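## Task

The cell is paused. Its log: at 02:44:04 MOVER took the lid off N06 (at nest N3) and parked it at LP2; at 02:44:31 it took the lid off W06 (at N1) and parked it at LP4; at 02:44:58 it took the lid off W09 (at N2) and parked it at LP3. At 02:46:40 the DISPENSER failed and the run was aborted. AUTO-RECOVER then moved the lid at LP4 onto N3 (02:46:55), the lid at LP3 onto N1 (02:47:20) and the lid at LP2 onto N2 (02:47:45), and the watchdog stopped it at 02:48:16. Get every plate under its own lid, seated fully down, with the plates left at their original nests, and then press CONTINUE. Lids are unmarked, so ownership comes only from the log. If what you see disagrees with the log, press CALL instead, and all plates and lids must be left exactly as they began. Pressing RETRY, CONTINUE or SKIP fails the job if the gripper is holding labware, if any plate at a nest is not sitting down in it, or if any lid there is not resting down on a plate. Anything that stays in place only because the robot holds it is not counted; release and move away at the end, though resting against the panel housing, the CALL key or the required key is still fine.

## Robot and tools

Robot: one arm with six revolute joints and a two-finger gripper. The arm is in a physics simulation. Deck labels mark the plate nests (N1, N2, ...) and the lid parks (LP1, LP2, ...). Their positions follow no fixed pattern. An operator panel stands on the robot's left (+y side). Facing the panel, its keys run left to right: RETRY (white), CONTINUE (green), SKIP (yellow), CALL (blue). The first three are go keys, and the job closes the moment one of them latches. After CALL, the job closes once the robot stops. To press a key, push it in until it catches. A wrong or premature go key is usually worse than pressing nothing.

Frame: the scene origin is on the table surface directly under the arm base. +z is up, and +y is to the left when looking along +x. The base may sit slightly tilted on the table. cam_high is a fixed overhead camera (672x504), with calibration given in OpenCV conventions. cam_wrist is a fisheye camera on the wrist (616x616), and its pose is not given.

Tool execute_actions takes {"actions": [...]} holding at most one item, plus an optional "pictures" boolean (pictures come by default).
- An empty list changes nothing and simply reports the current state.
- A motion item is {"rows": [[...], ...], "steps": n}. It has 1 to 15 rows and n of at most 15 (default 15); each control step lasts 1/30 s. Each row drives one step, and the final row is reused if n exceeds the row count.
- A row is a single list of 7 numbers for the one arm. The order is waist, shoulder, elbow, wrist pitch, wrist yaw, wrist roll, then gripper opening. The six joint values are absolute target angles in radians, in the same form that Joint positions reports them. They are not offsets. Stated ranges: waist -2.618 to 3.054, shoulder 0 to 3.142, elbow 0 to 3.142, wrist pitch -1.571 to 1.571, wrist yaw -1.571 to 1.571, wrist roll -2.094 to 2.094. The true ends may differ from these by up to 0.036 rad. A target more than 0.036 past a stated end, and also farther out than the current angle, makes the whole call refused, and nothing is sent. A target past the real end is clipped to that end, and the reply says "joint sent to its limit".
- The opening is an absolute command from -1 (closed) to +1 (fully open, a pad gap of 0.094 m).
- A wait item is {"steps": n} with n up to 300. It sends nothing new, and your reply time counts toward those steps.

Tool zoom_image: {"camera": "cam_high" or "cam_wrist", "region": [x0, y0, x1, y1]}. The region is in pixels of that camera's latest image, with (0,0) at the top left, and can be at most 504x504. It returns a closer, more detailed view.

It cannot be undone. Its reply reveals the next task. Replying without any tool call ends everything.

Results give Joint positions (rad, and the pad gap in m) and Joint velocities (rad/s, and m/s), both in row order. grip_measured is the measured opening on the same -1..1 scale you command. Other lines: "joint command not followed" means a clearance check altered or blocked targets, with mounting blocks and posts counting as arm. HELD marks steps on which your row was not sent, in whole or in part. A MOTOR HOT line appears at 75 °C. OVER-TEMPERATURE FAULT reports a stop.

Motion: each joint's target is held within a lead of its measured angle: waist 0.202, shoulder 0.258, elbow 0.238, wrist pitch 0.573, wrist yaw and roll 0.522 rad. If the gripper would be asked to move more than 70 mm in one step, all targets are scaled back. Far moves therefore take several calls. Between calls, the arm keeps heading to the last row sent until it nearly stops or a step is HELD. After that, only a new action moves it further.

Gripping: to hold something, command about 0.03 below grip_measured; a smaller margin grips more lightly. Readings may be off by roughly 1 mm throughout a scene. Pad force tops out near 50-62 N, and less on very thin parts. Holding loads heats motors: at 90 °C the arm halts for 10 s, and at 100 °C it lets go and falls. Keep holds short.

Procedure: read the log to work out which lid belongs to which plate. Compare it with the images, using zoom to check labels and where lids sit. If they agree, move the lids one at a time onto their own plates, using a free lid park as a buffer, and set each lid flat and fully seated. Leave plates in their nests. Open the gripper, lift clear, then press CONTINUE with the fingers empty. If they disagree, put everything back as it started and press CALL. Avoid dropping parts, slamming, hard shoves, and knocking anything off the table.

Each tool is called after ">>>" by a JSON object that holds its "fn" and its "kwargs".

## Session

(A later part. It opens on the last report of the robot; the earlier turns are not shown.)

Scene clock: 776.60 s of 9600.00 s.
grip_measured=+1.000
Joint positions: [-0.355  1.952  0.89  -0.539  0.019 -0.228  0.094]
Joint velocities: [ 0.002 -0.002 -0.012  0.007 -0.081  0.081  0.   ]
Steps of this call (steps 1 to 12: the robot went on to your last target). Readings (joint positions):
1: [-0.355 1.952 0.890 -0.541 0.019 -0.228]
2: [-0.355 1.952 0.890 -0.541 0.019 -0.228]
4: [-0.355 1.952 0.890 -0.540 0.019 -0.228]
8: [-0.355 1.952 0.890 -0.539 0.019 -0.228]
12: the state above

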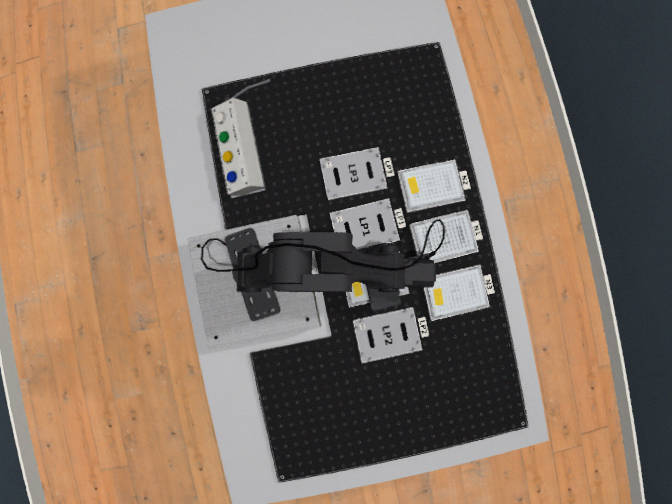

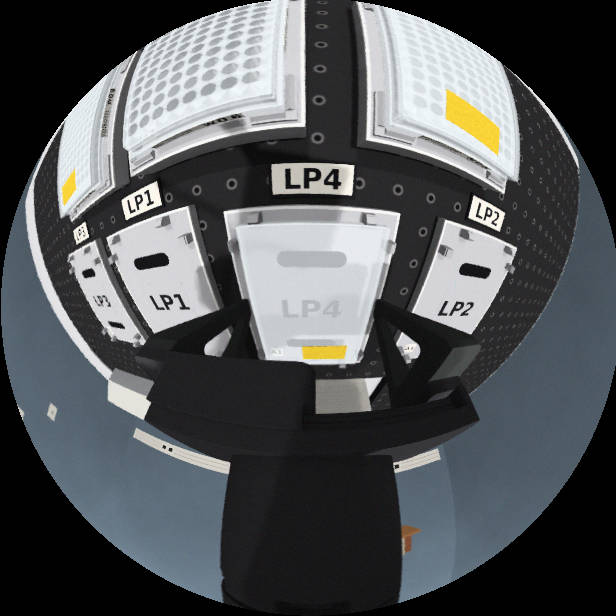

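>>> {"fn": "execute_actions", "kwargs": {"actions": [{"rows": [[-0.357,1.950,0.888,-0.530,0.019,-0.228,0.95],[-0.357,1.948,0.890,-0.536,0.019,-0.228,0.91],[-0.357,1.948,0.890,-0.539,0.019,-0.228,0.87],[-0.357,1.948,0.890,-0.539,0.019,-0.228,0.84],[-0.357,1.948,0.890,-0.539,0.019,-0.228,0.82],[-0.357,1.948,0.890,-0.539,0.019,-0.228,0.80],[-0.357,1.948,0.890,-0.539,0.019,-0.228,0.785],[-0.357,1.948,0.890,-0.539,0.019,-0.228,0.77],[-0.357,1.948,0.890,-0.539,0.019,-0.228,0.76],[-0.357,1.948,0.890,-0.539,0.019,-0.228,0.75]], "steps": 15}]}}

>>> {"fn": "zoom_image", "kwargs": {"camera": "cam_wrist", "region": [180, 170, 450, 380]}}

Scene clock: 780.07 s of 9600.00 s.
grip_measured=+0.780
Joint positions: [-0.355  1.952  0.89  -0.539  0.019 -0.228  0.084]
Joint velocities: [-0.002  0.012 -0.002 -0.051  0.022 -0.007 -0.   ]
Steps of this call (steps 1 to 15: the robot went on to your last target; steps 16 to 89: nothing new was sent; steps 90 to 104: all 15 steps of this action). Readings (joint positions):
90: [-0.355 1.952 0.890 -0.539 0.019 -0.228]
91: [-0.355 1.952 0.890 -0.539 0.019 -0.228]
93: [-0.355 1.952 0.890 -0.539 0.019 -0.228]
97: [-0.355 1.952 0.890 -0.539 0.019 -0.228]
104: the state above

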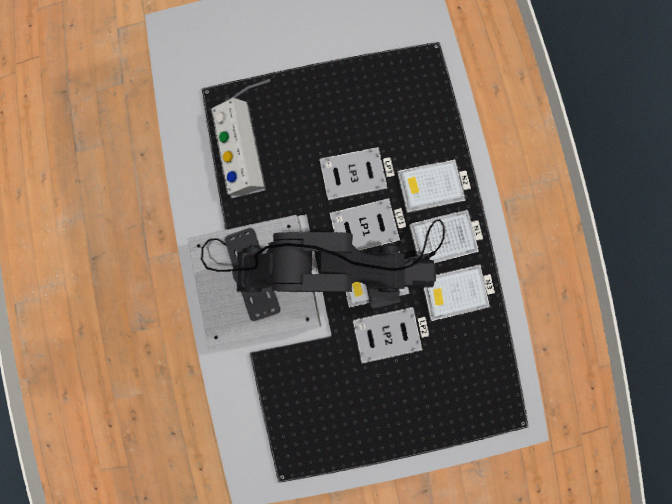

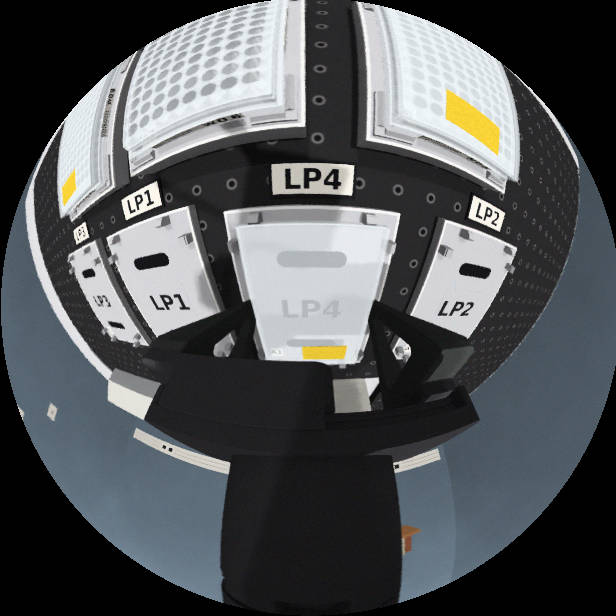

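Region (180, 170, 450, 380) of cam_wrist's 616x616 image, scaled by 1.867, with more detail than that image has.

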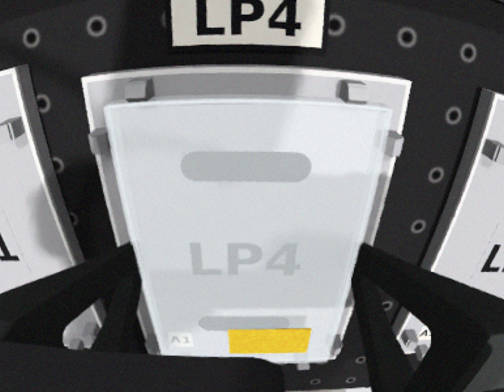

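>>> {"fn": "execute_actions", "kwargs": {"actions": [{"rows": [[-0.357,1.915,0.890,-0.560,0.019,-0.228,0.75],[-0.357,1.905,0.890,-0.570,0.019,-0.228,0.75],[-0.357,1.895,0.890,-0.578,0.019,-0.228,0.75],[-0.357,1.885,0.890,-0.586,0.019,-0.228,0.75],[-0.357,1.875,0.900,-0.594,0.019,-0.228,0.75],[-0.357,1.865,0.916,-0.602,0.019,-0.228,0.75],[-0.357,1.855,0.919,-0.610,0.019,-0.228,0.75],[-0.357,1.848,0.923,-0.618,0.019,-0.228,0.75],[-0.357,1.848,0.929,-0.630,0.019,-0.228,0.75],[-0.357,1.848,0.937,-0.642,0.019,-0.228,0.75],[-0.357,1.848,0.947,-0.656,0.019,-0.228,0.75],[-0.357,1.848,0.959,-0.672,0.019,-0.228,0.75],[-0.357,1.848,0.972,-0.690,0.019,-0.222,0.75],[-0.356,1.848,0.987,-0.710,0.019,-0.221,0.75],[-0.355,1.848,1.003,-0.731,0.019,-0.220,0.75]], "steps": 15}], "pictures": false}}

>>> {"fn": "execute_actions", "kwargs": {"actions": [{"rows": [[-0.353,1.848,1.021,-0.752,0.019,-0.218,0.75],[-0.350,1.848,1.040,-0.773,0.019,-0.216,0.75],[-0.347,1.848,1.061,-0.794,0.019,-0.213,0.75],[-0.344,1.848,1.083,-0.815,0.019,-0.210,0.75],[-0.340,1.885,1.106,-0.836,0.019,-0.207,0.75],[-0.335,1.896,1.131,-0.857,0.019,-0.203,0.75],[-0.330,1.898,1.156,-0.878,0.019,-0.198,0.75],[-0.325,1.901,1.183,-0.899,0.019,-0.194,0.75],[-0.319,1.906,1.211,-0.920,0.019,-0.189,0.75],[-0.313,1.912,1.239,-0.941,0.019,-0.183,0.75],[-0.307,1.919,1.268,-0.962,0.019,-0.177,0.75],[-0.300,1.928,1.298,-0.983,0.019,-0.172,0.75],[-0.293,1.938,1.328,-1.004,0.019,-0.165,0.75],[-0.286,1.949,1.359,-1.025,0.019,-0.159,0.75],[-0.278,1.961,1.390,-1.046,0.019,-0.152,0.75]], "steps": 15}], "pictures": false}}

>>> {"fn": "execute_actions", "kwargs": {"actions": [{"rows": [[-0.271,1.974,1.422,-1.064,0.019,-0.145,0.75],[-0.263,1.988,1.453,-1.082,0.019,-0.139,0.75],[-0.255,2.003,1.485,-1.100,0.019,-0.132,0.75],[-0.247,2.019,1.516,-1.115,0.019,-0.125,0.75],[-0.239,2.036,1.548,-1.130,0.019,-0.117,0.75],[-0.231,2.053,1.579,-1.145,0.019,-0.110,0.75],[-0.223,2.071,1.610,-1.157,0.019,-0.103,0.75],[-0.215,2.090,1.640,-1.169,0.019,-0.097,0.75],[-0.208,2.108,1.670,-1.178,0.019,-0.090,0.75],[-0.200,2.128,1.699,-1.183,0.019,-0.083,0.75],[-0.193,2.147,1.727,-1.186,0.019,-0.077,0.75],[-0.186,2.167,1.755,-1.186,0.019,-0.071,0.75],[-0.179,2.186,1.782,-1.186,0.019,-0.065,0.75],[-0.173,2.206,1.807,-1.186,0.019,-0.059,0.75],[-0.167,2.225,1.832,-1.186,0.019,-0.053,0.75]], "steps": 15}], "pictures": false}}

>>> {"fn": "execute_actions", "kwargs": {"actions": [{"rows": [[-0.161,2.245,1.855,-1.186,0.019,-0.048,0.75],[-0.156,2.263,1.877,-1.186,0.019,-0.044,0.75],[-0.151,2.282,1.898,-1.186,0.019,-0.039,0.75],[-0.146,2.300,1.917,-1.186,0.019,-0.035,0.75],[-0.142,2.317,1.935,-1.186,0.019,-0.032,0.75],[-0.139,2.334,1.951,-1.186,0.019,-0.029,0.75],[-0.136,2.350,1.966,-1.186,0.019,-0.026,0.75],[-0.133,2.365,1.979,-1.186,0.019,-0.024,0.75],[-0.131,2.379,1.991,-1.186,0.019,-0.022,0.75],[-0.130,2.392,2.001,-1.186,0.019,-0.021,0.75],[-0.129,2.404,2.009,-1.186,0.019,-0.020,0.75],[-0.129,2.415,2.015,-1.186,0.019,-0.020,0.75],[-0.129,2.425,2.019,-1.186,0.019,-0.020,0.75],[-0.129,2.434,2.022,-1.186,0.019,-0.020,0.75],[-0.129,2.441,2.023,-1.186,0.019,-0.020,0.75]], "steps": 15}], "pictures": false}}

>>> {"fn": "execute_actions", "kwargs": {"actions": [{"rows": [[-0.129,2.447,2.023,-1.186,0.019,-0.020,0.75],[-0.129,2.452,2.023,-1.186,0.019,-0.020,0.75],[-0.129,2.455,2.023,-1.186,0.019,-0.020,0.75],[-0.129,2.457,2.023,-1.186,0.019,-0.020,0.75],[-0.129,2.458,2.023,-1.186,0.019,-0.020,0.75]], "steps": 15}]}}

>>> {"fn": "zoom_image", "kwargs": {"camera": "cam_wrist", "region": [180, 170, 450, 380]}}

Scene clock: 837.60 s of 9600.00 s.
grip_measured=+0.780
Joint positions: [-0.355  1.877  0.952 -0.653  0.019 -0.228  0.084]
Joint velocities: [-0.002  0.002  0.388 -0.535 -0.037 -0.095 -0.003]
Steps of this call (steps 1 to 15: the robot went on to your last target; steps 16 to 90: nothing new was sent; then 54.03 s passed at rest; steps 91 to 105: all 15 steps of this action). Readings (joint positions):
91: [-0.355 1.952 0.890 -0.539 0.019 -0.228]
92: [-0.355 1.950 0.890 -0.541 0.019 -0.228]
94: [-0.355 1.940 0.890 -0.551 0.019 -0.228]
98: [-0.355 1.896 0.891 -0.575 0.019 -0.228]
105: the state above

Scene clock: 838.10 s of 9600.00 s.
grip_measured=+0.780
Joint positions: [-0.3    1.93   1.316 -0.944  0.019 -0.182  0.084]
Joint velocities: [ 0.208  0.3    0.877 -0.593 -0.007  0.11   0.   ]
Steps of this call (steps 1 to 15: all 15 steps of this action). Readings (joint positions):
1: [-0.355 1.877 0.967 -0.670 0.019 -0.228]
2: [-0.355 1.877 0.983 -0.688 0.019 -0.227]
4: [-0.355 1.877 1.020 -0.726 0.019 -0.224]
8: [-0.345 1.883 1.114 -0.804 0.019 -0.214]
15: the state above

Scene clock: 838.60 s of 9600.00 s.
grip_measured=+0.780
Joint positions: [-0.185  2.183  1.766 -1.151  0.019 -0.086  0.084]
Joint velocities: [ 0.188  0.579  0.755 -0.11  -0.022  0.168  0.001]
Steps of this call (steps 1 to 15: all 15 steps of this action). Readings (joint positions):
1: [-0.293 1.941 1.347 -0.964 0.019 -0.176]
2: [-0.285 1.953 1.378 -0.983 0.019 -0.170]
4: [-0.270 1.981 1.442 -1.021 0.019 -0.158]
8: [-0.238 2.047 1.567 -1.088 0.019 -0.131]
15: the state above

Scene clock: 839.10 s of 9600.00 s.
grip_measured=+0.780
Joint positions: [-0.135  2.422  1.991 -1.164  0.019 -0.031  0.084]
Joint velocities: [-0.002  0.252  0.095  0.007  0.022 -0.007  0.001]
Steps of this call (steps 1 to 15: all 15 steps of this action). Readings (joint positions):
1: [-0.179 2.202 1.791 -1.154 0.019 -0.080]
2: [-0.173 2.222 1.815 -1.156 0.019 -0.074]
4: [-0.162 2.260 1.859 -1.159 0.019 -0.063]
8: [-0.144 2.331 1.930 -1.163 0.019 -0.046]
15: the state above

Scene clock: 839.60 s of 9600.00 s.
grip_measured=+0.780
Joint positions: [-0.135  2.46   1.993 -1.17   0.019 -0.027  0.084]
Joint velocities: [-0.012 -0.002 -0.002  0.066  0.007 -0.081 -0.   ]
Steps of this call (steps 1 to 15: all 15 steps of this action). Readings (joint positions):
1: [-0.135 2.431 1.993 -1.164 0.019 -0.030]
2: [-0.135 2.439 1.993 -1.165 0.019 -0.029]
4: [-0.135 2.450 1.993 -1.167 0.019 -0.029]
8: [-0.135 2.460 1.993 -1.170 0.019 -0.027]
15: the state above

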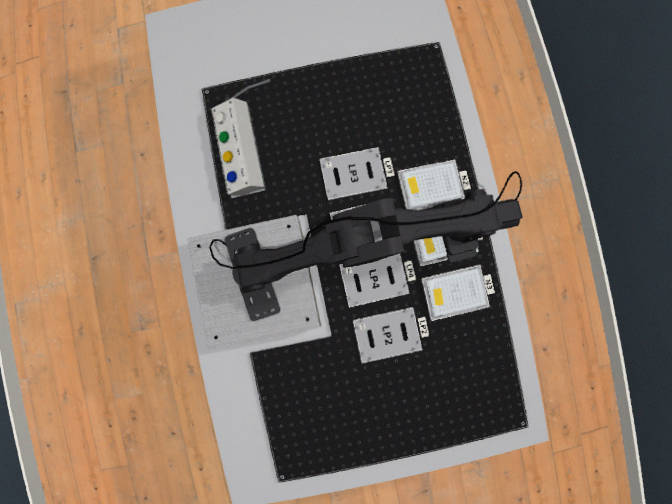

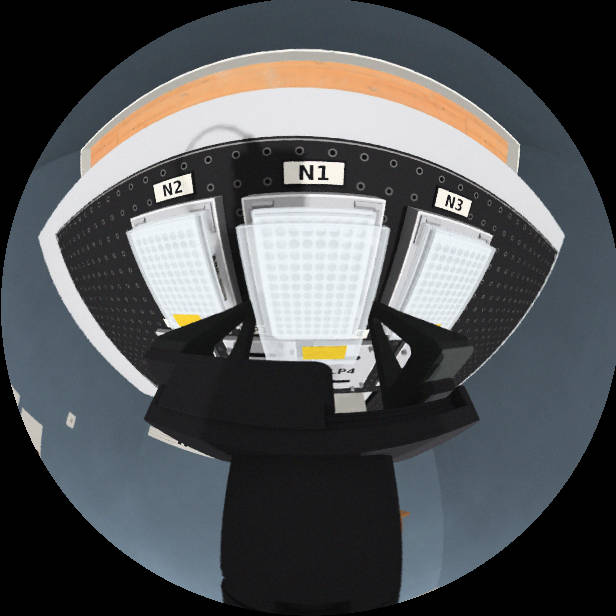

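Region (180, 170, 450, 380) of cam_wrist's 616x616 image, scaled by 1.867, with more detail than that image has.

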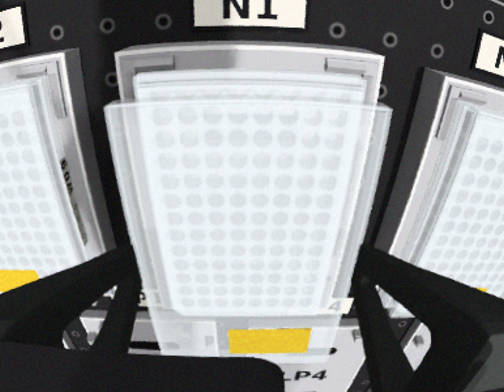

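>>> {"fn": "execute_actions", "kwargs": {"actions": [{"rows": [[-0.133,2.456,1.990,-1.150,0.019,-0.022,0.75],[-0.133,2.456,1.983,-1.140,0.019,-0.022,0.75],[-0.133,2.456,1.976,-1.130,0.019,-0.022,0.75],[-0.133,2.456,1.969,-1.120,0.019,-0.022,0.75],[-0.133,2.456,1.962,-1.110,0.019,-0.022,0.75],[-0.133,2.456,1.955,-1.100,0.019,-0.022,0.75],[-0.133,2.456,1.948,-1.090,0.019,-0.022,0.75],[-0.133,2.456,1.941,-1.080,0.019,-0.022,0.75],[-0.133,2.456,1.934,-1.069,0.019,-0.022,0.75]], "steps": 15}], "pictures": false}}

>>> {"fn": "execute_actions", "kwargs": {"actions": [{"steps": 15}]}}

>>> {"fn": "zoom_image", "kwargs": {"camera": "cam_wrist", "region": [180, 170, 450, 380]}}

Scene clock: 844.10 s of 9600.00 s.
grip_measured=+0.780
Joint positions: [-0.135  2.46   1.939 -1.101  0.019 -0.027  0.084]
Joint velocities: [-0.012  0.002 -0.002  0.051 -0.095  0.066 -0.001]
Steps of this call (steps 1 to 15: the robot went on to your last target; steps 16 to 90: nothing new was sent; then 1.00 s passed at rest; steps 91 to 105: all 15 steps of this action). Readings (joint positions):
91: [-0.135 2.460 1.993 -1.170 0.019 -0.027]
92: [-0.135 2.460 1.993 -1.170 0.019 -0.027]
94: [-0.135 2.460 1.989 -1.161 0.019 -0.027]
98: [-0.135 2.460 1.962 -1.132 0.019 -0.027]
105: the state above

Scene clock: 844.60 s of 9600.00 s.
grip_measured=+0.780
Joint positions: [-0.135  2.46   1.939 -1.09   0.019 -0.027  0.084]
Joint velocities: [ 0.002  0.007 -0.007  0.007 -0.066 -0.007  0.   ]
Steps of this call (steps 1 to 15: the robot went on to your last target). Readings (joint positions):
1: [-0.135 2.460 1.939 -1.098 0.019 -0.027]
2: [-0.135 2.460 1.939 -1.096 0.019 -0.027]
4: [-0.135 2.460 1.939 -1.094 0.019 -0.027]
8: [-0.135 2.460 1.939 -1.091 0.019 -0.027]
15: the state above

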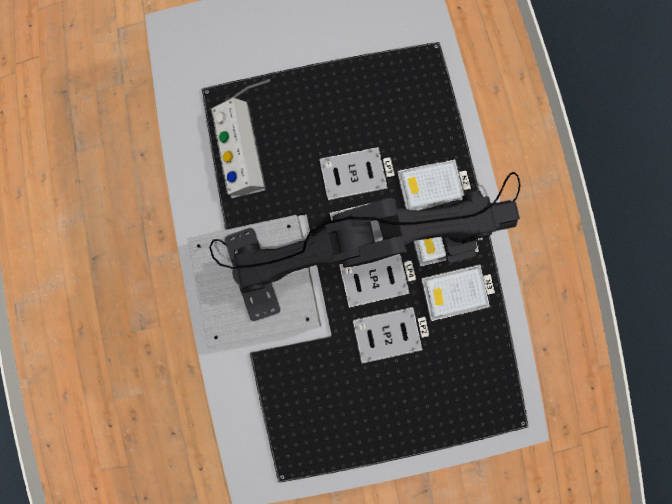

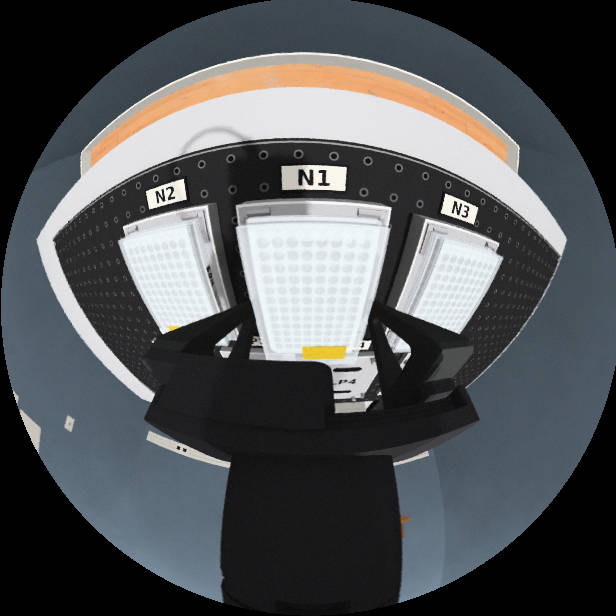

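Region (180, 170, 450, 380) of cam_wrist's 616x616 image, scaled by 1.867, with more detail than that image has.

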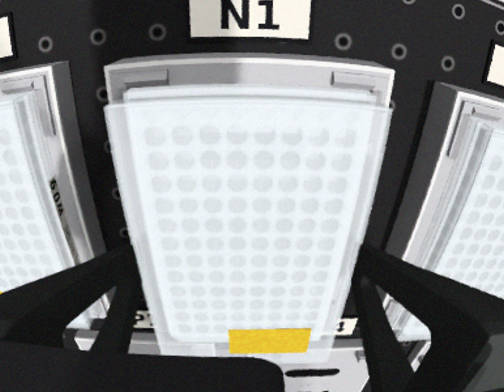

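>>> {"fn": "execute_actions", "kwargs": {"actions": [{"rows": [[-0.133,2.456,1.934,-1.069,0.030,-0.022,0.75],[-0.133,2.456,1.934,-1.069,0.030,-0.022,0.75],[-0.133,2.456,1.934,-1.069,0.030,-0.022,0.75],[-0.133,2.456,1.934,-1.069,0.030,-0.022,0.75],[-0.133,2.456,1.934,-1.067,0.030,-0.022,0.75],[-0.133,2.456,1.931,-1.063,0.030,-0.022,0.75],[-0.133,2.456,1.927,-1.058,0.030,-0.022,0.75],[-0.133,2.456,1.923,-1.053,0.030,-0.022,0.75],[-0.133,2.456,1.919,-1.048,0.030,-0.022,0.75],[-0.133,2.456,1.916,-1.045,0.030,-0.022,0.75]], "steps": 15}], "pictures": false}}

>>> {"fn": "execute_actions", "kwargs": {"actions": [{"steps": 12}]}}

>>> {"fn": "zoom_image", "kwargs": {"camera": "cam_wrist", "region": [180, 170, 450, 380]}}

Scene clock: 851.10 s of 9600.00 s.
grip_measured=+0.780
Joint positions: [-0.135  2.46   1.922 -1.071  0.024 -0.027  0.084]
Joint velocities: [-0.002 -0.012 -0.007 -0.022  0.066 -0.007  0.001]
Steps of this call (steps 1 to 15: the robot went on to your last target; steps 16 to 90: nothing new was sent; then 3.00 s passed at rest; steps 91 to 105: all 15 steps of this action). Readings (joint positions):
91: [-0.135 2.460 1.939 -1.090 0.020 -0.027]
92: [-0.135 2.460 1.939 -1.090 0.021 -0.027]
94: [-0.135 2.460 1.939 -1.090 0.022 -0.027]
98: [-0.135 2.460 1.938 -1.085 0.023 -0.027]
105: the state above

Scene clock: 851.50 s of 9600.00 s.
grip_measured=+0.780
Joint positions: [-0.135  2.46   1.922 -1.066  0.024 -0.027  0.084]
Joint velocities: [-0.002 -0.017  0.007 -0.037 -0.037 -0.007 -0.   ]
Steps of this call (steps 1 to 12: the robot went on to your last target). Readings (joint positions):
1: [-0.135 2.460 1.922 -1.070 0.024 -0.027]
2: [-0.135 2.460 1.922 -1.069 0.024 -0.027]
4: [-0.135 2.460 1.922 -1.068 0.024 -0.027]
8: [-0.135 2.460 1.922 -1.067 0.024 -0.027]
12: the state above

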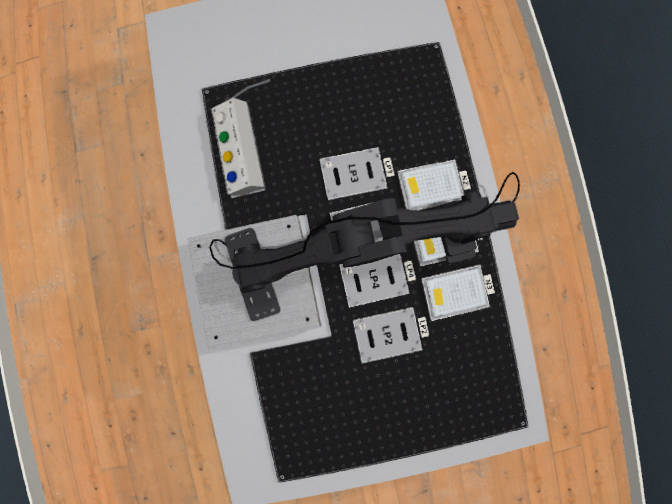

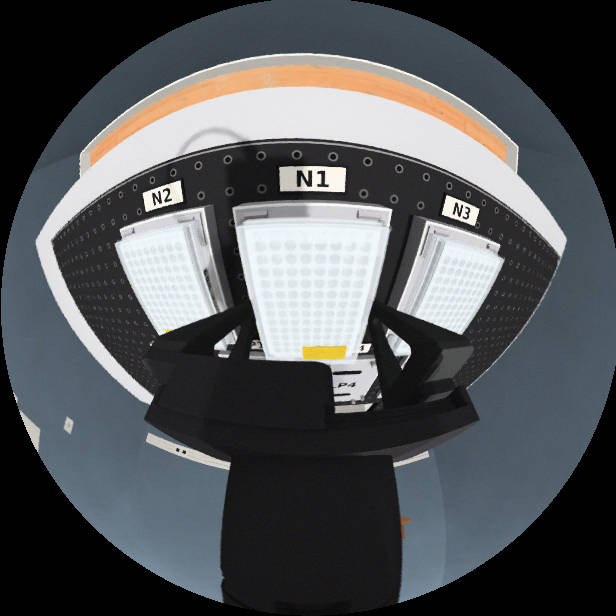

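Region (180, 170, 450, 380) of cam_wrist's 616x616 image, scaled by 1.867, with more detail than that image has.

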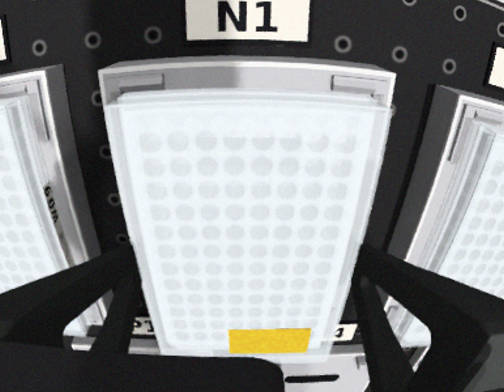

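>>> {"fn": "execute_actions", "kwargs": {"actions": [{"rows": [[-0.133,2.456,1.912,-1.042,0.030,-0.022,0.75],[-0.133,2.456,1.908,-1.038,0.030,-0.022,0.75],[-0.133,2.456,1.904,-1.034,0.030,-0.022,0.75],[-0.133,2.456,1.900,-1.030,0.030,-0.022,0.75],[-0.133,2.456,1.896,-1.026,0.030,-0.022,0.75],[-0.133,2.456,1.893,-1.022,0.030,-0.022,0.75]], "steps": 15}], "pictures": false}}

>>> {"fn": "execute_actions", "kwargs": {"actions": [{"steps": 10}]}}

>>> {"fn": "zoom_image", "kwargs": {"camera": "cam_wrist", "region": [180, 170, 450, 380]}}

Scene clock: 854.37 s of 9600.00 s.
grip_measured=+0.780
Joint positions: [-0.135  2.46   1.904 -1.045  0.024 -0.026  0.084]
Joint velocities: [-0.002  0.027 -0.007 -0.037 -0.007 -0.037 -0.001]
Steps of this call (steps 1 to 15: the robot went on to your last target; steps 16 to 71: nothing new was sent; steps 72 to 86: all 15 steps of this action). Readings (joint positions):
72: [-0.135 2.460 1.922 -1.065 0.024 -0.027]
73: [-0.135 2.460 1.922 -1.065 0.024 -0.027]
75: [-0.135 2.460 1.918 -1.059 0.024 -0.027]
79: [-0.135 2.460 1.904 -1.048 0.024 -0.026]
86: the state above

Scene clock: 854.70 s of 9600.00 s.
grip_measured=+0.780
Joint positions: [-0.135  2.46   1.904 -1.045  0.024 -0.026  0.084]
Joint velocities: [-0.007 -0.022  0.012 -0.007 -0.125  0.037 -0.   ]
Steps of this call (steps 1 to 10: the robot went on to your last target). Readings (joint positions):
1: [-0.135 2.460 1.904 -1.045 0.024 -0.026]
2: [-0.135 2.460 1.904 -1.045 0.024 -0.026]
4: [-0.135 2.460 1.904 -1.045 0.024 -0.026]
8: [-0.135 2.460 1.904 -1.045 0.024 -0.026]
10: the state above

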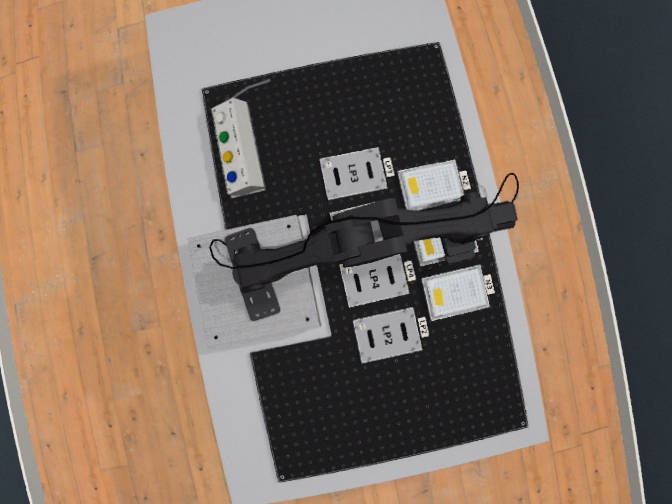

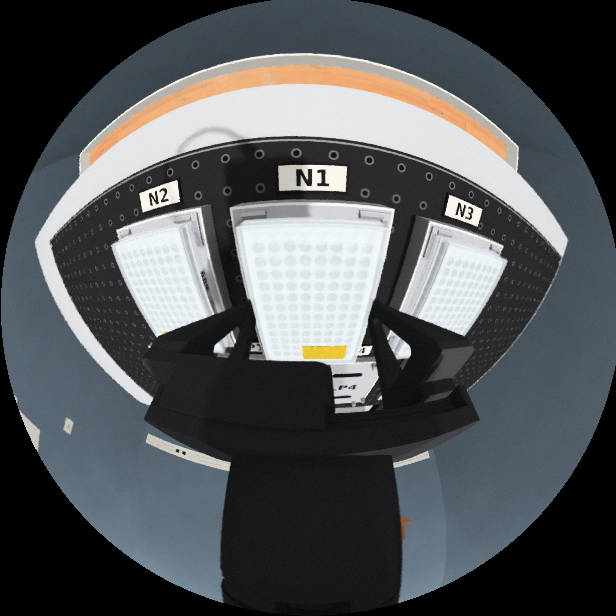

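Region (180, 170, 450, 380) of cam_wrist's 616x616 image, scaled by 1.867, with more detail than that image has.

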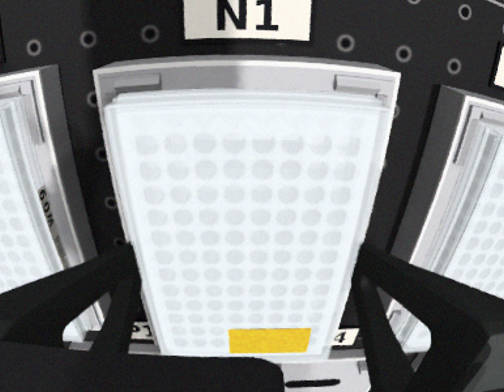

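>>> {"fn": "execute_actions", "kwargs": {"actions": [{"rows": [[-0.135,2.456,1.906,-1.040,0.024,-0.026,0.76],[-0.135,2.456,1.909,-1.045,0.024,-0.026,0.78],[-0.135,2.456,1.909,-1.045,0.024,-0.026,0.80],[-0.135,2.456,1.909,-1.045,0.024,-0.026,0.83],[-0.135,2.456,1.909,-1.045,0.024,-0.026,0.86],[-0.135,2.456,1.909,-1.045,0.024,-0.026,0.90],[-0.135,2.456,1.909,-1.045,0.024,-0.026,0.94],[-0.135,2.456,1.909,-1.045,0.024,-0.026,1.0]], "steps": 15}], "pictures": false}}

>>> {"fn": "execute_actions", "kwargs": {"actions": [{"rows": [[-0.135,2.456,1.930,-1.065,0.024,-0.026,1.0],[-0.135,2.456,1.940,-1.078,0.024,-0.026,1.0],[-0.135,2.456,1.950,-1.091,0.024,-0.026,1.0],[-0.135,2.456,1.962,-1.106,0.024,-0.026,1.0],[-0.135,2.456,1.974,-1.121,0.024,-0.026,1.0],[-0.135,2.456,1.986,-1.136,0.024,-0.026,1.0],[-0.135,2.456,1.998,-1.151,0.024,-0.026,1.0],[-0.135,2.456,2.010,-1.166,0.024,-0.026,1.0],[-0.135,2.456,2.022,-1.181,0.024,-0.026,1.0],[-0.135,2.456,2.034,-1.196,0.024,-0.026,1.0],[-0.135,2.456,2.046,-1.205,0.024,-0.026,1.0],[-0.135,2.456,2.058,-1.210,0.024,-0.026,1.0]], "steps": 15}]}}

>>> {"fn": "zoom_image", "kwargs": {"camera": "cam_wrist", "region": [60, 150, 560, 400]}}

Scene clock: 861.37 s of 9600.00 s.
grip_measured=+1.000
Joint positions: [-0.135  2.46   1.904 -1.045  0.024 -0.026  0.094]
Joint velocities: [-0.002  0.002 -0.002  0.037 -0.11   0.066  0.   ]
Steps of this call (steps 1 to 15: the robot went on to your last target; steps 16 to 90: nothing new was sent; then 3.17 s passed at rest; steps 91 to 105: all 15 steps of this action). Readings (joint positions):
91: [-0.135 2.460 1.904 -1.045 0.024 -0.026]
92: [-0.135 2.460 1.904 -1.045 0.024 -0.026]
94: [-0.135 2.460 1.904 -1.045 0.024 -0.026]
98: [-0.135 2.460 1.904 -1.045 0.024 -0.026]
105: the state above

Scene clock: 861.87 s of 9600.00 s.
grip_measured=+1.000
Joint positions: [-0.135  2.46   2.034 -1.167  0.024 -0.026  0.094]
Joint velocities: [ 0.007 -0.002  0.1   -0.095 -0.095  0.022  0.   ]
Steps of this call (steps 1 to 15: all 15 steps of this action). Readings (joint positions):
1: [-0.135 2.460 1.904 -1.045 0.024 -0.026]
2: [-0.135 2.460 1.905 -1.048 0.024 -0.026]
4: [-0.135 2.460 1.915 -1.062 0.024 -0.026]
8: [-0.135 2.460 1.961 -1.104 0.024 -0.026]
15: the state above

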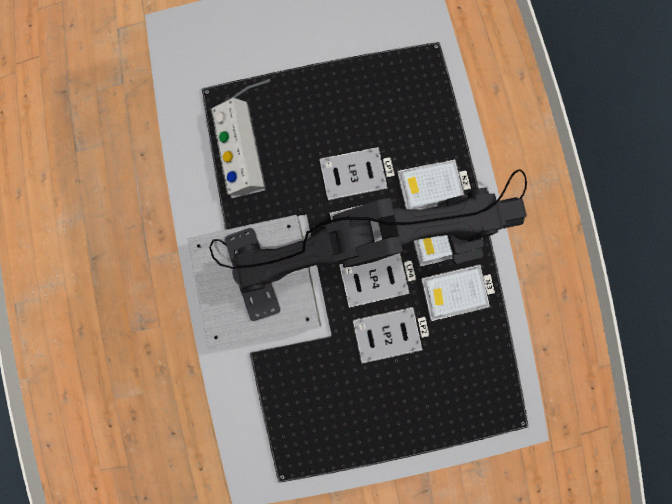

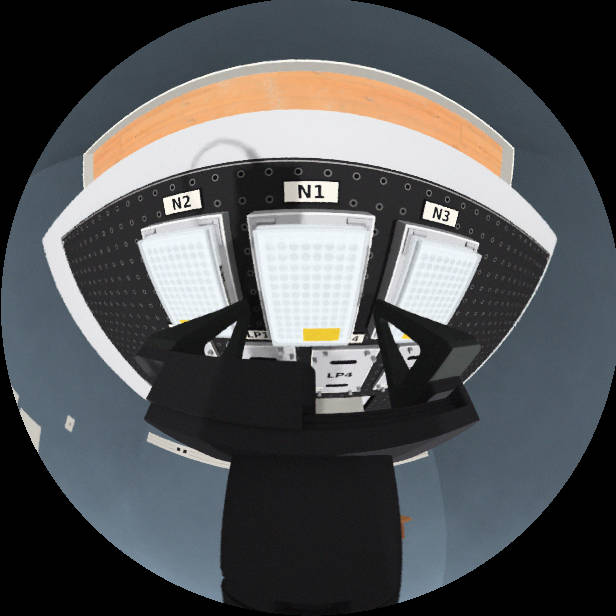

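Region (60, 150, 560, 400) of cam_wrist's 616x616 image, scaled by 1.008, with more detail than that image has.

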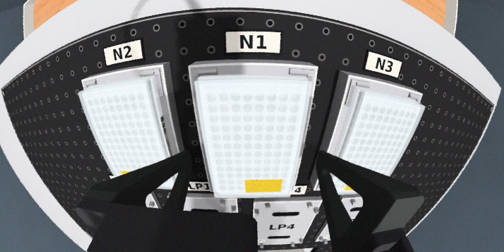

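>>> {"fn": "zoom_image", "kwargs": {"camera": "cam_high", "region": [180, 70, 300, 220]}}

Region (180, 70, 300, 220) of cam_high's 672x504 image, scaled by 3.360, with more detail than that image has; it fills the left 403 columns of this view, and the rest is white.

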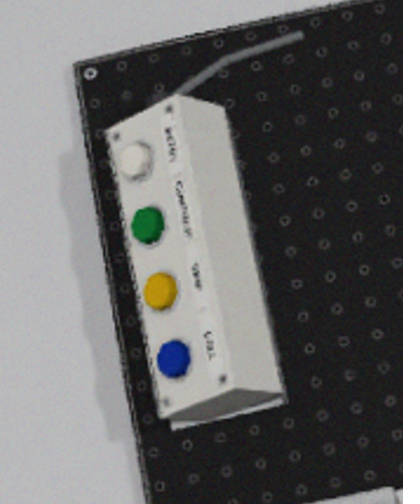

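>>> {"fn": "execute_actions", "kwargs": {"actions": [{"rows": [[-0.134,2.419,2.040,-1.190,0.016,-0.020,1.0],[-0.132,2.417,2.040,-1.190,0.010,-0.015,1.0],[-0.129,2.414,2.040,-1.190,0.004,-0.010,1.0],[-0.124,2.410,2.040,-1.190,-0.002,-0.005,1.0],[-0.118,2.404,2.040,-1.185,-0.006,0.000,1.0],[-0.110,2.397,2.035,-1.175,-0.006,0.006,1.0],[-0.102,2.389,2.029,-1.170,-0.006,0.006,1.0],[-0.091,2.379,2.026,-1.169,-0.006,0.006,0.9],[-0.080,2.369,2.021,-1.167,-0.006,0.006,0.8],[-0.067,2.357,2.015,-1.165,-0.006,0.006,0.7],[-0.053,2.345,2.006,-1.162,-0.006,0.006,0.6],[-0.038,2.332,1.996,-1.159,-0.006,0.006,0.5],[-0.021,2.317,1.984,-1.155,-0.006,0.006,0.4],[-0.004,2.302,1.971,-1.151,-0.006,0.006,0.3],[0.015,2.286,1.955,-1.146,-0.006,0.006,0.2]], "steps": 15}], "pictures": false}}

>>> {"fn": "execute_actions", "kwargs": {"actions": [{"rows": [[0.035,2.270,1.939,-1.140,-0.006,0.006,0.1],[0.056,2.253,1.920,-1.134,-0.006,0.006,0.0],[0.078,2.235,1.901,-1.128,-0.006,0.006,-0.1],[0.101,2.217,1.880,-1.121,-0.006,0.006,-0.2],[0.125,2.199,1.858,-1.114,-0.006,0.006,-0.3],[0.150,2.180,1.835,-1.106,-0.006,0.006,-0.4],[0.175,2.162,1.810,-1.098,-0.006,0.006,-0.5],[0.202,2.143,1.785,-1.090,-0.006,0.006,-0.6],[0.229,2.125,1.760,-1.082,-0.006,0.006,-0.7],[0.258,2.106,1.734,-1.073,-0.006,0.006,-0.8],[0.286,2.088,1.707,-1.065,-0.006,0.006,-0.9],[0.316,2.070,1.680,-1.056,-0.006,0.006,-1.0],[0.346,2.052,1.653,-1.047,-0.006,0.006,-1.0],[0.376,2.035,1.625,-1.038,-0.006,0.006,-1.0],[0.407,2.019,1.598,-1.029,-0.006,0.006,-1.0]], "steps": 15}], "pictures": false}}

>>> {"fn": "execute_actions", "kwargs": {"actions": [{"rows": [[0.439,2.003,1.571,-1.020,-0.006,0.006,-1.0],[0.471,1.988,1.544,-1.012,-0.006,0.006,-1.0],[0.503,1.973,1.518,-1.003,-0.006,0.006,-1.0],[0.535,1.960,1.493,-0.995,-0.006,0.006,-1.0],[0.568,1.948,1.468,-0.987,-0.006,0.006,-1.0],[0.601,1.936,1.444,-0.979,-0.006,0.006,-1.0],[0.634,1.926,1.420,-0.971,-0.006,0.006,-1.0],[0.666,1.916,1.398,-0.964,-0.006,0.006,-1.0],[0.699,1.908,1.377,-0.957,-0.006,0.006,-1.0],[0.732,1.901,1.358,-0.951,-0.006,0.006,-1.0],[0.765,1.895,1.339,-0.945,-0.006,0.006,-1.0],[0.797,1.891,1.323,-0.939,-0.006,0.006,-1.0],[0.829,1.888,1.307,-0.934,-0.006,0.006,-1.0],[0.861,1.886,1.294,-0.930,-0.006,0.006,-1.0],[0.893,1.885,1.282,-0.926,-0.006,0.006,-1.0]], "steps": 15}], "pictures": false}}

>>> {"fn": "execute_actions", "kwargs": {"actions": [{"rows": [[0.924,1.885,1.272,-0.923,-0.006,0.006,-1.0],[0.954,1.885,1.263,-0.920,-0.006,0.006,-1.0],[0.984,1.885,1.257,-0.918,-0.006,0.006,-1.0],[1.014,1.885,1.252,-0.916,-0.006,0.006,-1.0],[1.043,1.885,1.249,-0.915,-0.006,0.006,-1.0],[1.071,1.885,1.248,-0.915,-0.006,0.006,-1.0],[1.098,1.885,1.248,-0.915,-0.006,0.006,-1.0],[1.125,1.885,1.248,-0.915,-0.006,0.006,-1.0],[1.150,1.885,1.248,-0.915,-0.006,0.006,-1.0],[1.175,1.885,1.248,-0.915,-0.006,0.006,-1.0],[1.199,1.885,1.248,-0.915,-0.006,0.006,-1.0],[1.222,1.885,1.248,-0.915,-0.006,0.006,-1.0],[1.244,1.885,1.248,-0.915,-0.006,0.006,-1.0],[1.265,1.885,1.248,-0.915,-0.006,0.006,-1.0],[1.285,1.885,1.248,-0.915,-0.006,0.006,-1.0]], "steps": 15}]}}

Scene clock: 903.73 s of 9600.00 s.
grip_measured=+0.248
Joint positions: [-0.032  2.348  1.987 -1.175  0.007 -0.002  0.059]
Joint velocities: [ 0.554 -0.486 -0.359  0.139 -0.066 -0.095 -0.095]
Steps of this call (steps 1 to 30: the robot went on to your last target; steps 31 to 90: nothing new was sent; then 38.37 s passed at rest; steps 91 to 105: all 15 steps of this action). Readings (joint positions):
91: [-0.135 2.460 2.035 -1.194 0.024 -0.026]
92: [-0.135 2.460 2.035 -1.194 0.023 -0.026]
94: [-0.135 2.460 2.035 -1.194 0.018 -0.022]
98: [-0.125 2.443 2.035 -1.193 0.010 -0.010]
105: the state above

Scene clock: 904.23 s of 9600.00 s.
grip_measured=-0.986
Joint positions: [ 0.35   2.081  1.652 -1.076 -0.001  0.     0.001]
Joint velocities: [ 0.867 -0.505 -0.779  0.256  0.022 -0.037 -0.002]
Steps of this call (steps 1 to 15: all 15 steps of this action). Readings (joint positions):
1: [-0.012 2.331 1.973 -1.170 0.006 -0.001]
2: [0.009 2.313 1.958 -1.165 0.005 -0.001]
4: [0.054 2.278 1.923 -1.155 0.004 -0.001]
8: [0.151 2.206 1.835 -1.130 0.002 -0.000]
15: the state above

Scene clock: 904.73 s of 9600.00 s.
grip_measured=-0.986
Joint positions: [ 0.836  1.922  1.313 -0.967 -0.006  0.     0.001]
Joint velocities: [ 0.867 -0.061 -0.408  0.212  0.022 -0.007 -0.001]
Steps of this call (steps 1 to 15: all 15 steps of this action). Readings (joint positions):
1: [0.382 2.064 1.625 -1.068 -0.001 0.000]
2: [0.413 2.047 1.598 -1.060 -0.002 0.000]
4: [0.478 2.016 1.545 -1.043 -0.002 0.000]
8: [0.609 1.966 1.446 -1.011 -0.004 0.000]
15: the state above

Scene clock: 905.23 s of 9600.00 s.
grip_measured=-0.986
Joint positions: [ 1.246  1.921  1.255 -0.935 -0.007  0.     0.001]
Joint velocities: [ 0.584 -0.007  0.002 -0.022 -0.022 -0.051 -0.   ]
Steps of this call (steps 1 to 15: all 15 steps of this action). Readings (joint positions):
1: [0.868 1.921 1.300 -0.962 -0.006 0.000]
2: [0.899 1.921 1.289 -0.958 -0.006 0.000]
4: [0.960 1.921 1.270 -0.951 -0.006 0.000]
8: [1.076 1.921 1.255 -0.944 -0.006 0.000]
15: the state above

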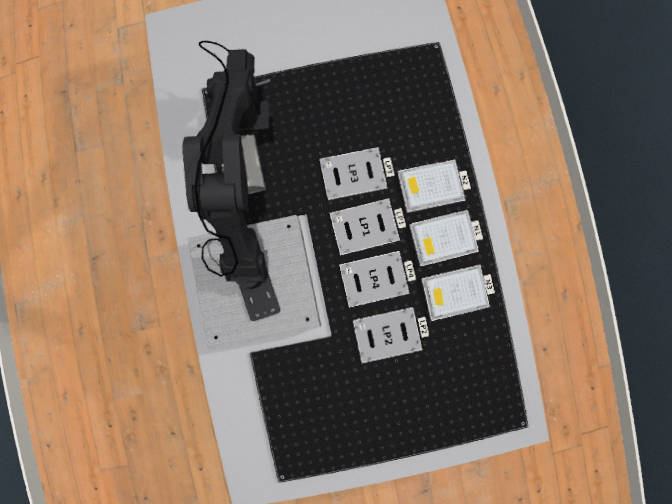

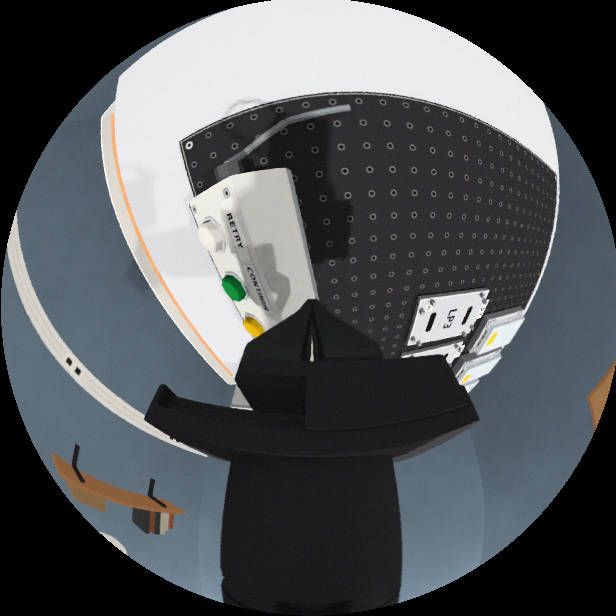

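>>> {"fn": "execute_actions", "kwargs": {"actions": []}}

Scene clock: 914.30 s of 9600.00 s.
grip_measured=-0.986
Joint positions: [ 1.291  1.921  1.255 -0.935 -0.01   0.     0.001]
Joint velocities: [-0.002 -0.027 -0.012 -0.022  0.007  0.022 -0.   ]
Steps of this call (steps 1 to 30: the robot went on to your last target; steps 31 to 90: nothing new was sent; then 6.07 s passed at rest). Readings (joint positions):
1: [1.265 1.921 1.255 -0.935 -0.007 0.000]
2: [1.280 1.921 1.255 -0.935 -0.008 0.000]
4: [1.292 1.921 1.255 -0.935 -0.010 0.000]
8: [1.291 1.921 1.255 -0.935 -0.010 0.000]
90: the state above
The arm was judged still, so your last target was given up. Only a new action makes it travel on or press farther. Fingers that are still opening or closing keep moving.

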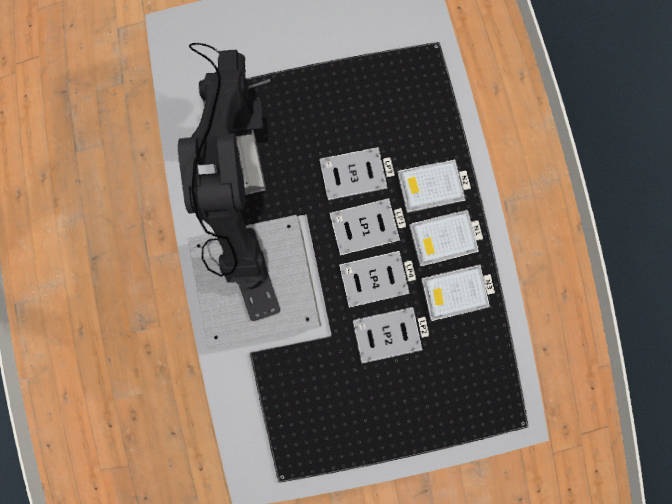

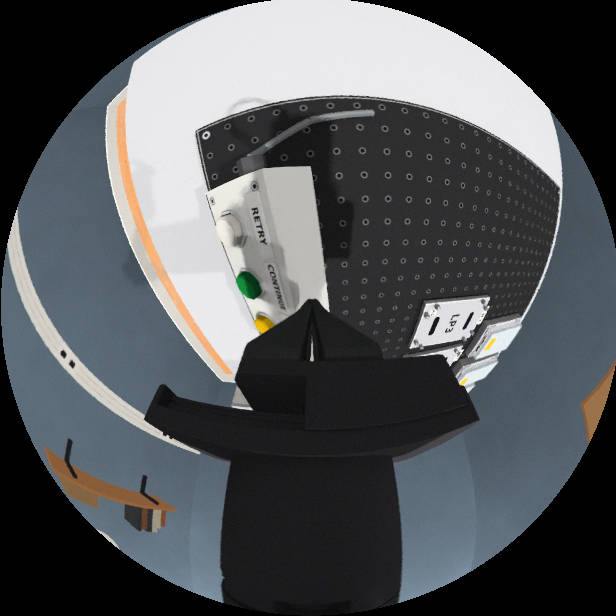

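>>> {"fn": "execute_actions", "kwargs": {"actions": [{"rows": [[1.30,1.917,1.248,-0.915,-0.006,0.006,-1.0],[1.31,1.917,1.248,-0.915,-0.006,0.006,-1.0],[1.322,1.917,1.248,-0.915,-0.006,0.006,-1.0],[1.335,1.917,1.248,-0.915,-0.006,0.006,-1.0],[1.35,1.917,1.248,-0.915,-0.006,0.006,-1.0],[1.365,1.917,1.248,-0.915,-0.006,0.006,-1.0],[1.38,1.917,1.248,-0.915,-0.006,0.006,-1.0],[1.393,1.917,1.248,-0.915,-0.006,0.006,-1.0],[1.404,1.917,1.248,-0.915,-0.006,0.006,-1.0],[1.412,1.917,1.248,-0.915,-0.006,0.006,-1.0],[1.418,1.917,1.248,-0.915,-0.006,0.006,-1.0],[1.42,1.917,1.248,-0.915,-0.006,0.006,-1.0],[1.42,1.917,1.248,-0.915,-0.006,0.006,-1.0],[1.42,1.917,1.248,-0.915,-0.006,0.006,-1.0],[1.42,1.917,1.248,-0.915,-0.006,0.006,-1.0]], "steps": 15}], "pictures": false}}

>>> {"fn": "execute_actions", "kwargs": {"actions": [{"steps": 12}]}}

Scene clock: 919.13 s of 9600.00 s.
grip_measured=-0.986
Joint positions: [ 1.421  1.921  1.255 -0.934 -0.007  0.     0.001]
Joint velocities: [ 0.002 -0.012  0.012  0.037  0.007 -0.037  0.001]
Steps of this call (steps 1 to 90: nothing new was sent; then 1.33 s passed at rest; steps 91 to 105: all 15 steps of this action). Readings (joint positions):
91: [1.291 1.921 1.255 -0.935 -0.010 0.000]
92: [1.292 1.921 1.255 -0.935 -0.009 0.000]
94: [1.301 1.921 1.255 -0.935 -0.008 0.000]
98: [1.355 1.921 1.255 -0.934 -0.006 0.000]
105: the state above

Scene clock: 919.53 s of 9600.00 s.
grip_measured=-0.986
Joint positions: [ 1.421  1.921  1.255 -0.934 -0.007  0.     0.001]
Joint velocities: [-0.002  0.012 -0.002  0.051  0.022 -0.051 -0.   ]
Steps of this call (steps 1 to 12: the robot went on to your last target). Readings (joint positions):
1: [1.421 1.921 1.255 -0.934 -0.007 0.000]
2: [1.421 1.921 1.255 -0.934 -0.007 0.000]
4: [1.421 1.921 1.255 -0.934 -0.007 0.000]
8: [1.421 1.921 1.255 -0.934 -0.007 0.000]
12: the state above

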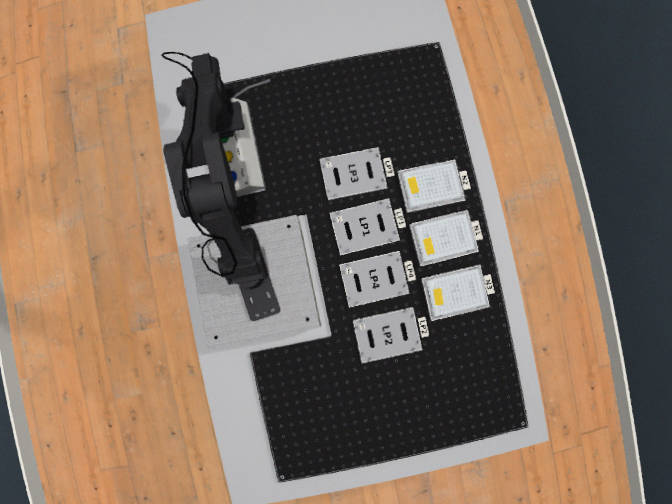

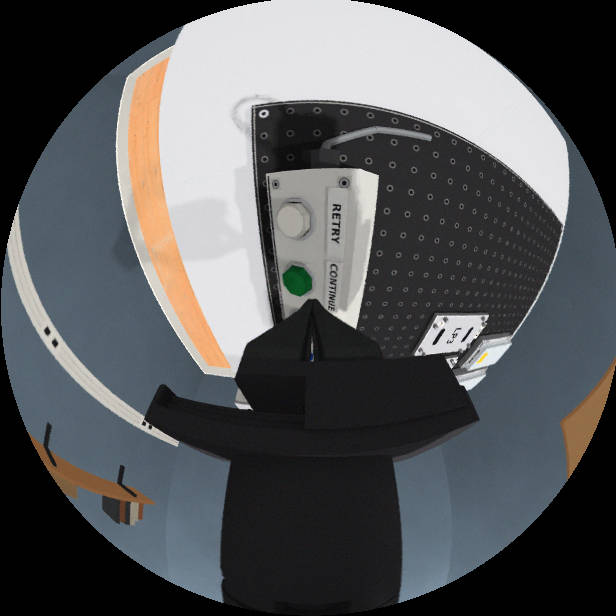

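>>> {"fn": "execute_actions", "kwargs": {"actions": [{"rows": [[1.425,1.920,1.246,-0.912,-0.006,0.006,-1.0],[1.43,1.923,1.243,-0.906,-0.006,0.006,-1.0],[1.436,1.927,1.239,-0.899,-0.006,0.006,-1.0],[1.443,1.931,1.235,-0.891,-0.006,0.006,-1.0],[1.45,1.936,1.230,-0.883,-0.006,0.006,-1.0],[1.456,1.940,1.225,-0.875,-0.006,0.006,-1.0],[1.461,1.944,1.221,-0.867,-0.006,0.006,-1.0],[1.465,1.948,1.216,-0.859,-0.006,0.006,-1.0],[1.468,1.951,1.212,-0.852,-0.006,0.006,-1.0],[1.47,1.954,1.209,-0.846,-0.006,0.006,-1.0],[1.47,1.956,1.207,-0.842,-0.006,0.006,-1.0],[1.47,1.957,1.206,-0.84,-0.006,0.006,-1.0],[1.47,1.957,1.206,-0.84,-0.006,0.006,-1.0],[1.47,1.957,1.206,-0.84,-0.006,0.006,-1.0],[1.47,1.957,1.206,-0.84,-0.006,0.006,-1.0]], "steps": 15}], "pictures": false}}

>>> {"fn": "execute_actions", "kwargs": {"actions": [{"steps": 12}]}}

Scene clock: 928.93 s of 9600.00 s.
grip_measured=-0.986
Joint positions: [ 1.465  1.951  1.212 -0.873 -0.007  0.     0.001]
Joint velocities: [ 0.012  0.037 -0.032  0.066 -0.022  0.081  0.   ]
Steps of this call (steps 1 to 15: the robot went on to your last target; steps 16 to 90: nothing new was sent; then 5.90 s passed at rest; steps 91 to 105: all 15 steps of this action). Readings (joint positions):
91: [1.421 1.921 1.255 -0.934 -0.007 0.000]
92: [1.421 1.921 1.255 -0.933 -0.007 0.000]
94: [1.423 1.921 1.253 -0.927 -0.007 0.000]
98: [1.445 1.922 1.235 -0.905 -0.007 0.000]
105: the state above

Scene clock: 929.33 s of 9600.00 s.
grip_measured=-0.986
Joint positions: [ 1.465  1.952  1.212 -0.862 -0.007  0.     0.001]
Joint velocities: [ 0.012 -0.007 -0.002  0.022  0.037 -0.007  0.   ]
Steps of this call (steps 1 to 12: the robot went on to your last target). Readings (joint positions):
1: [1.465 1.952 1.212 -0.872 -0.007 0.000]
2: [1.465 1.952 1.212 -0.870 -0.007 0.000]
4: [1.465 1.952 1.212 -0.867 -0.007 0.000]
8: [1.465 1.952 1.212 -0.863 -0.007 0.000]
12: the state above

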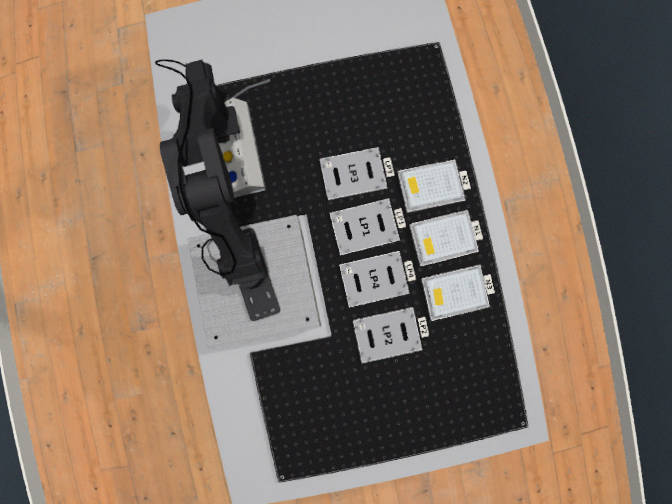

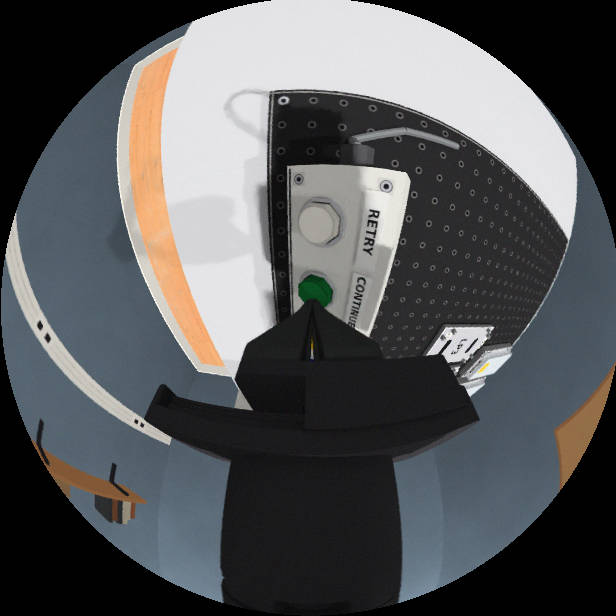

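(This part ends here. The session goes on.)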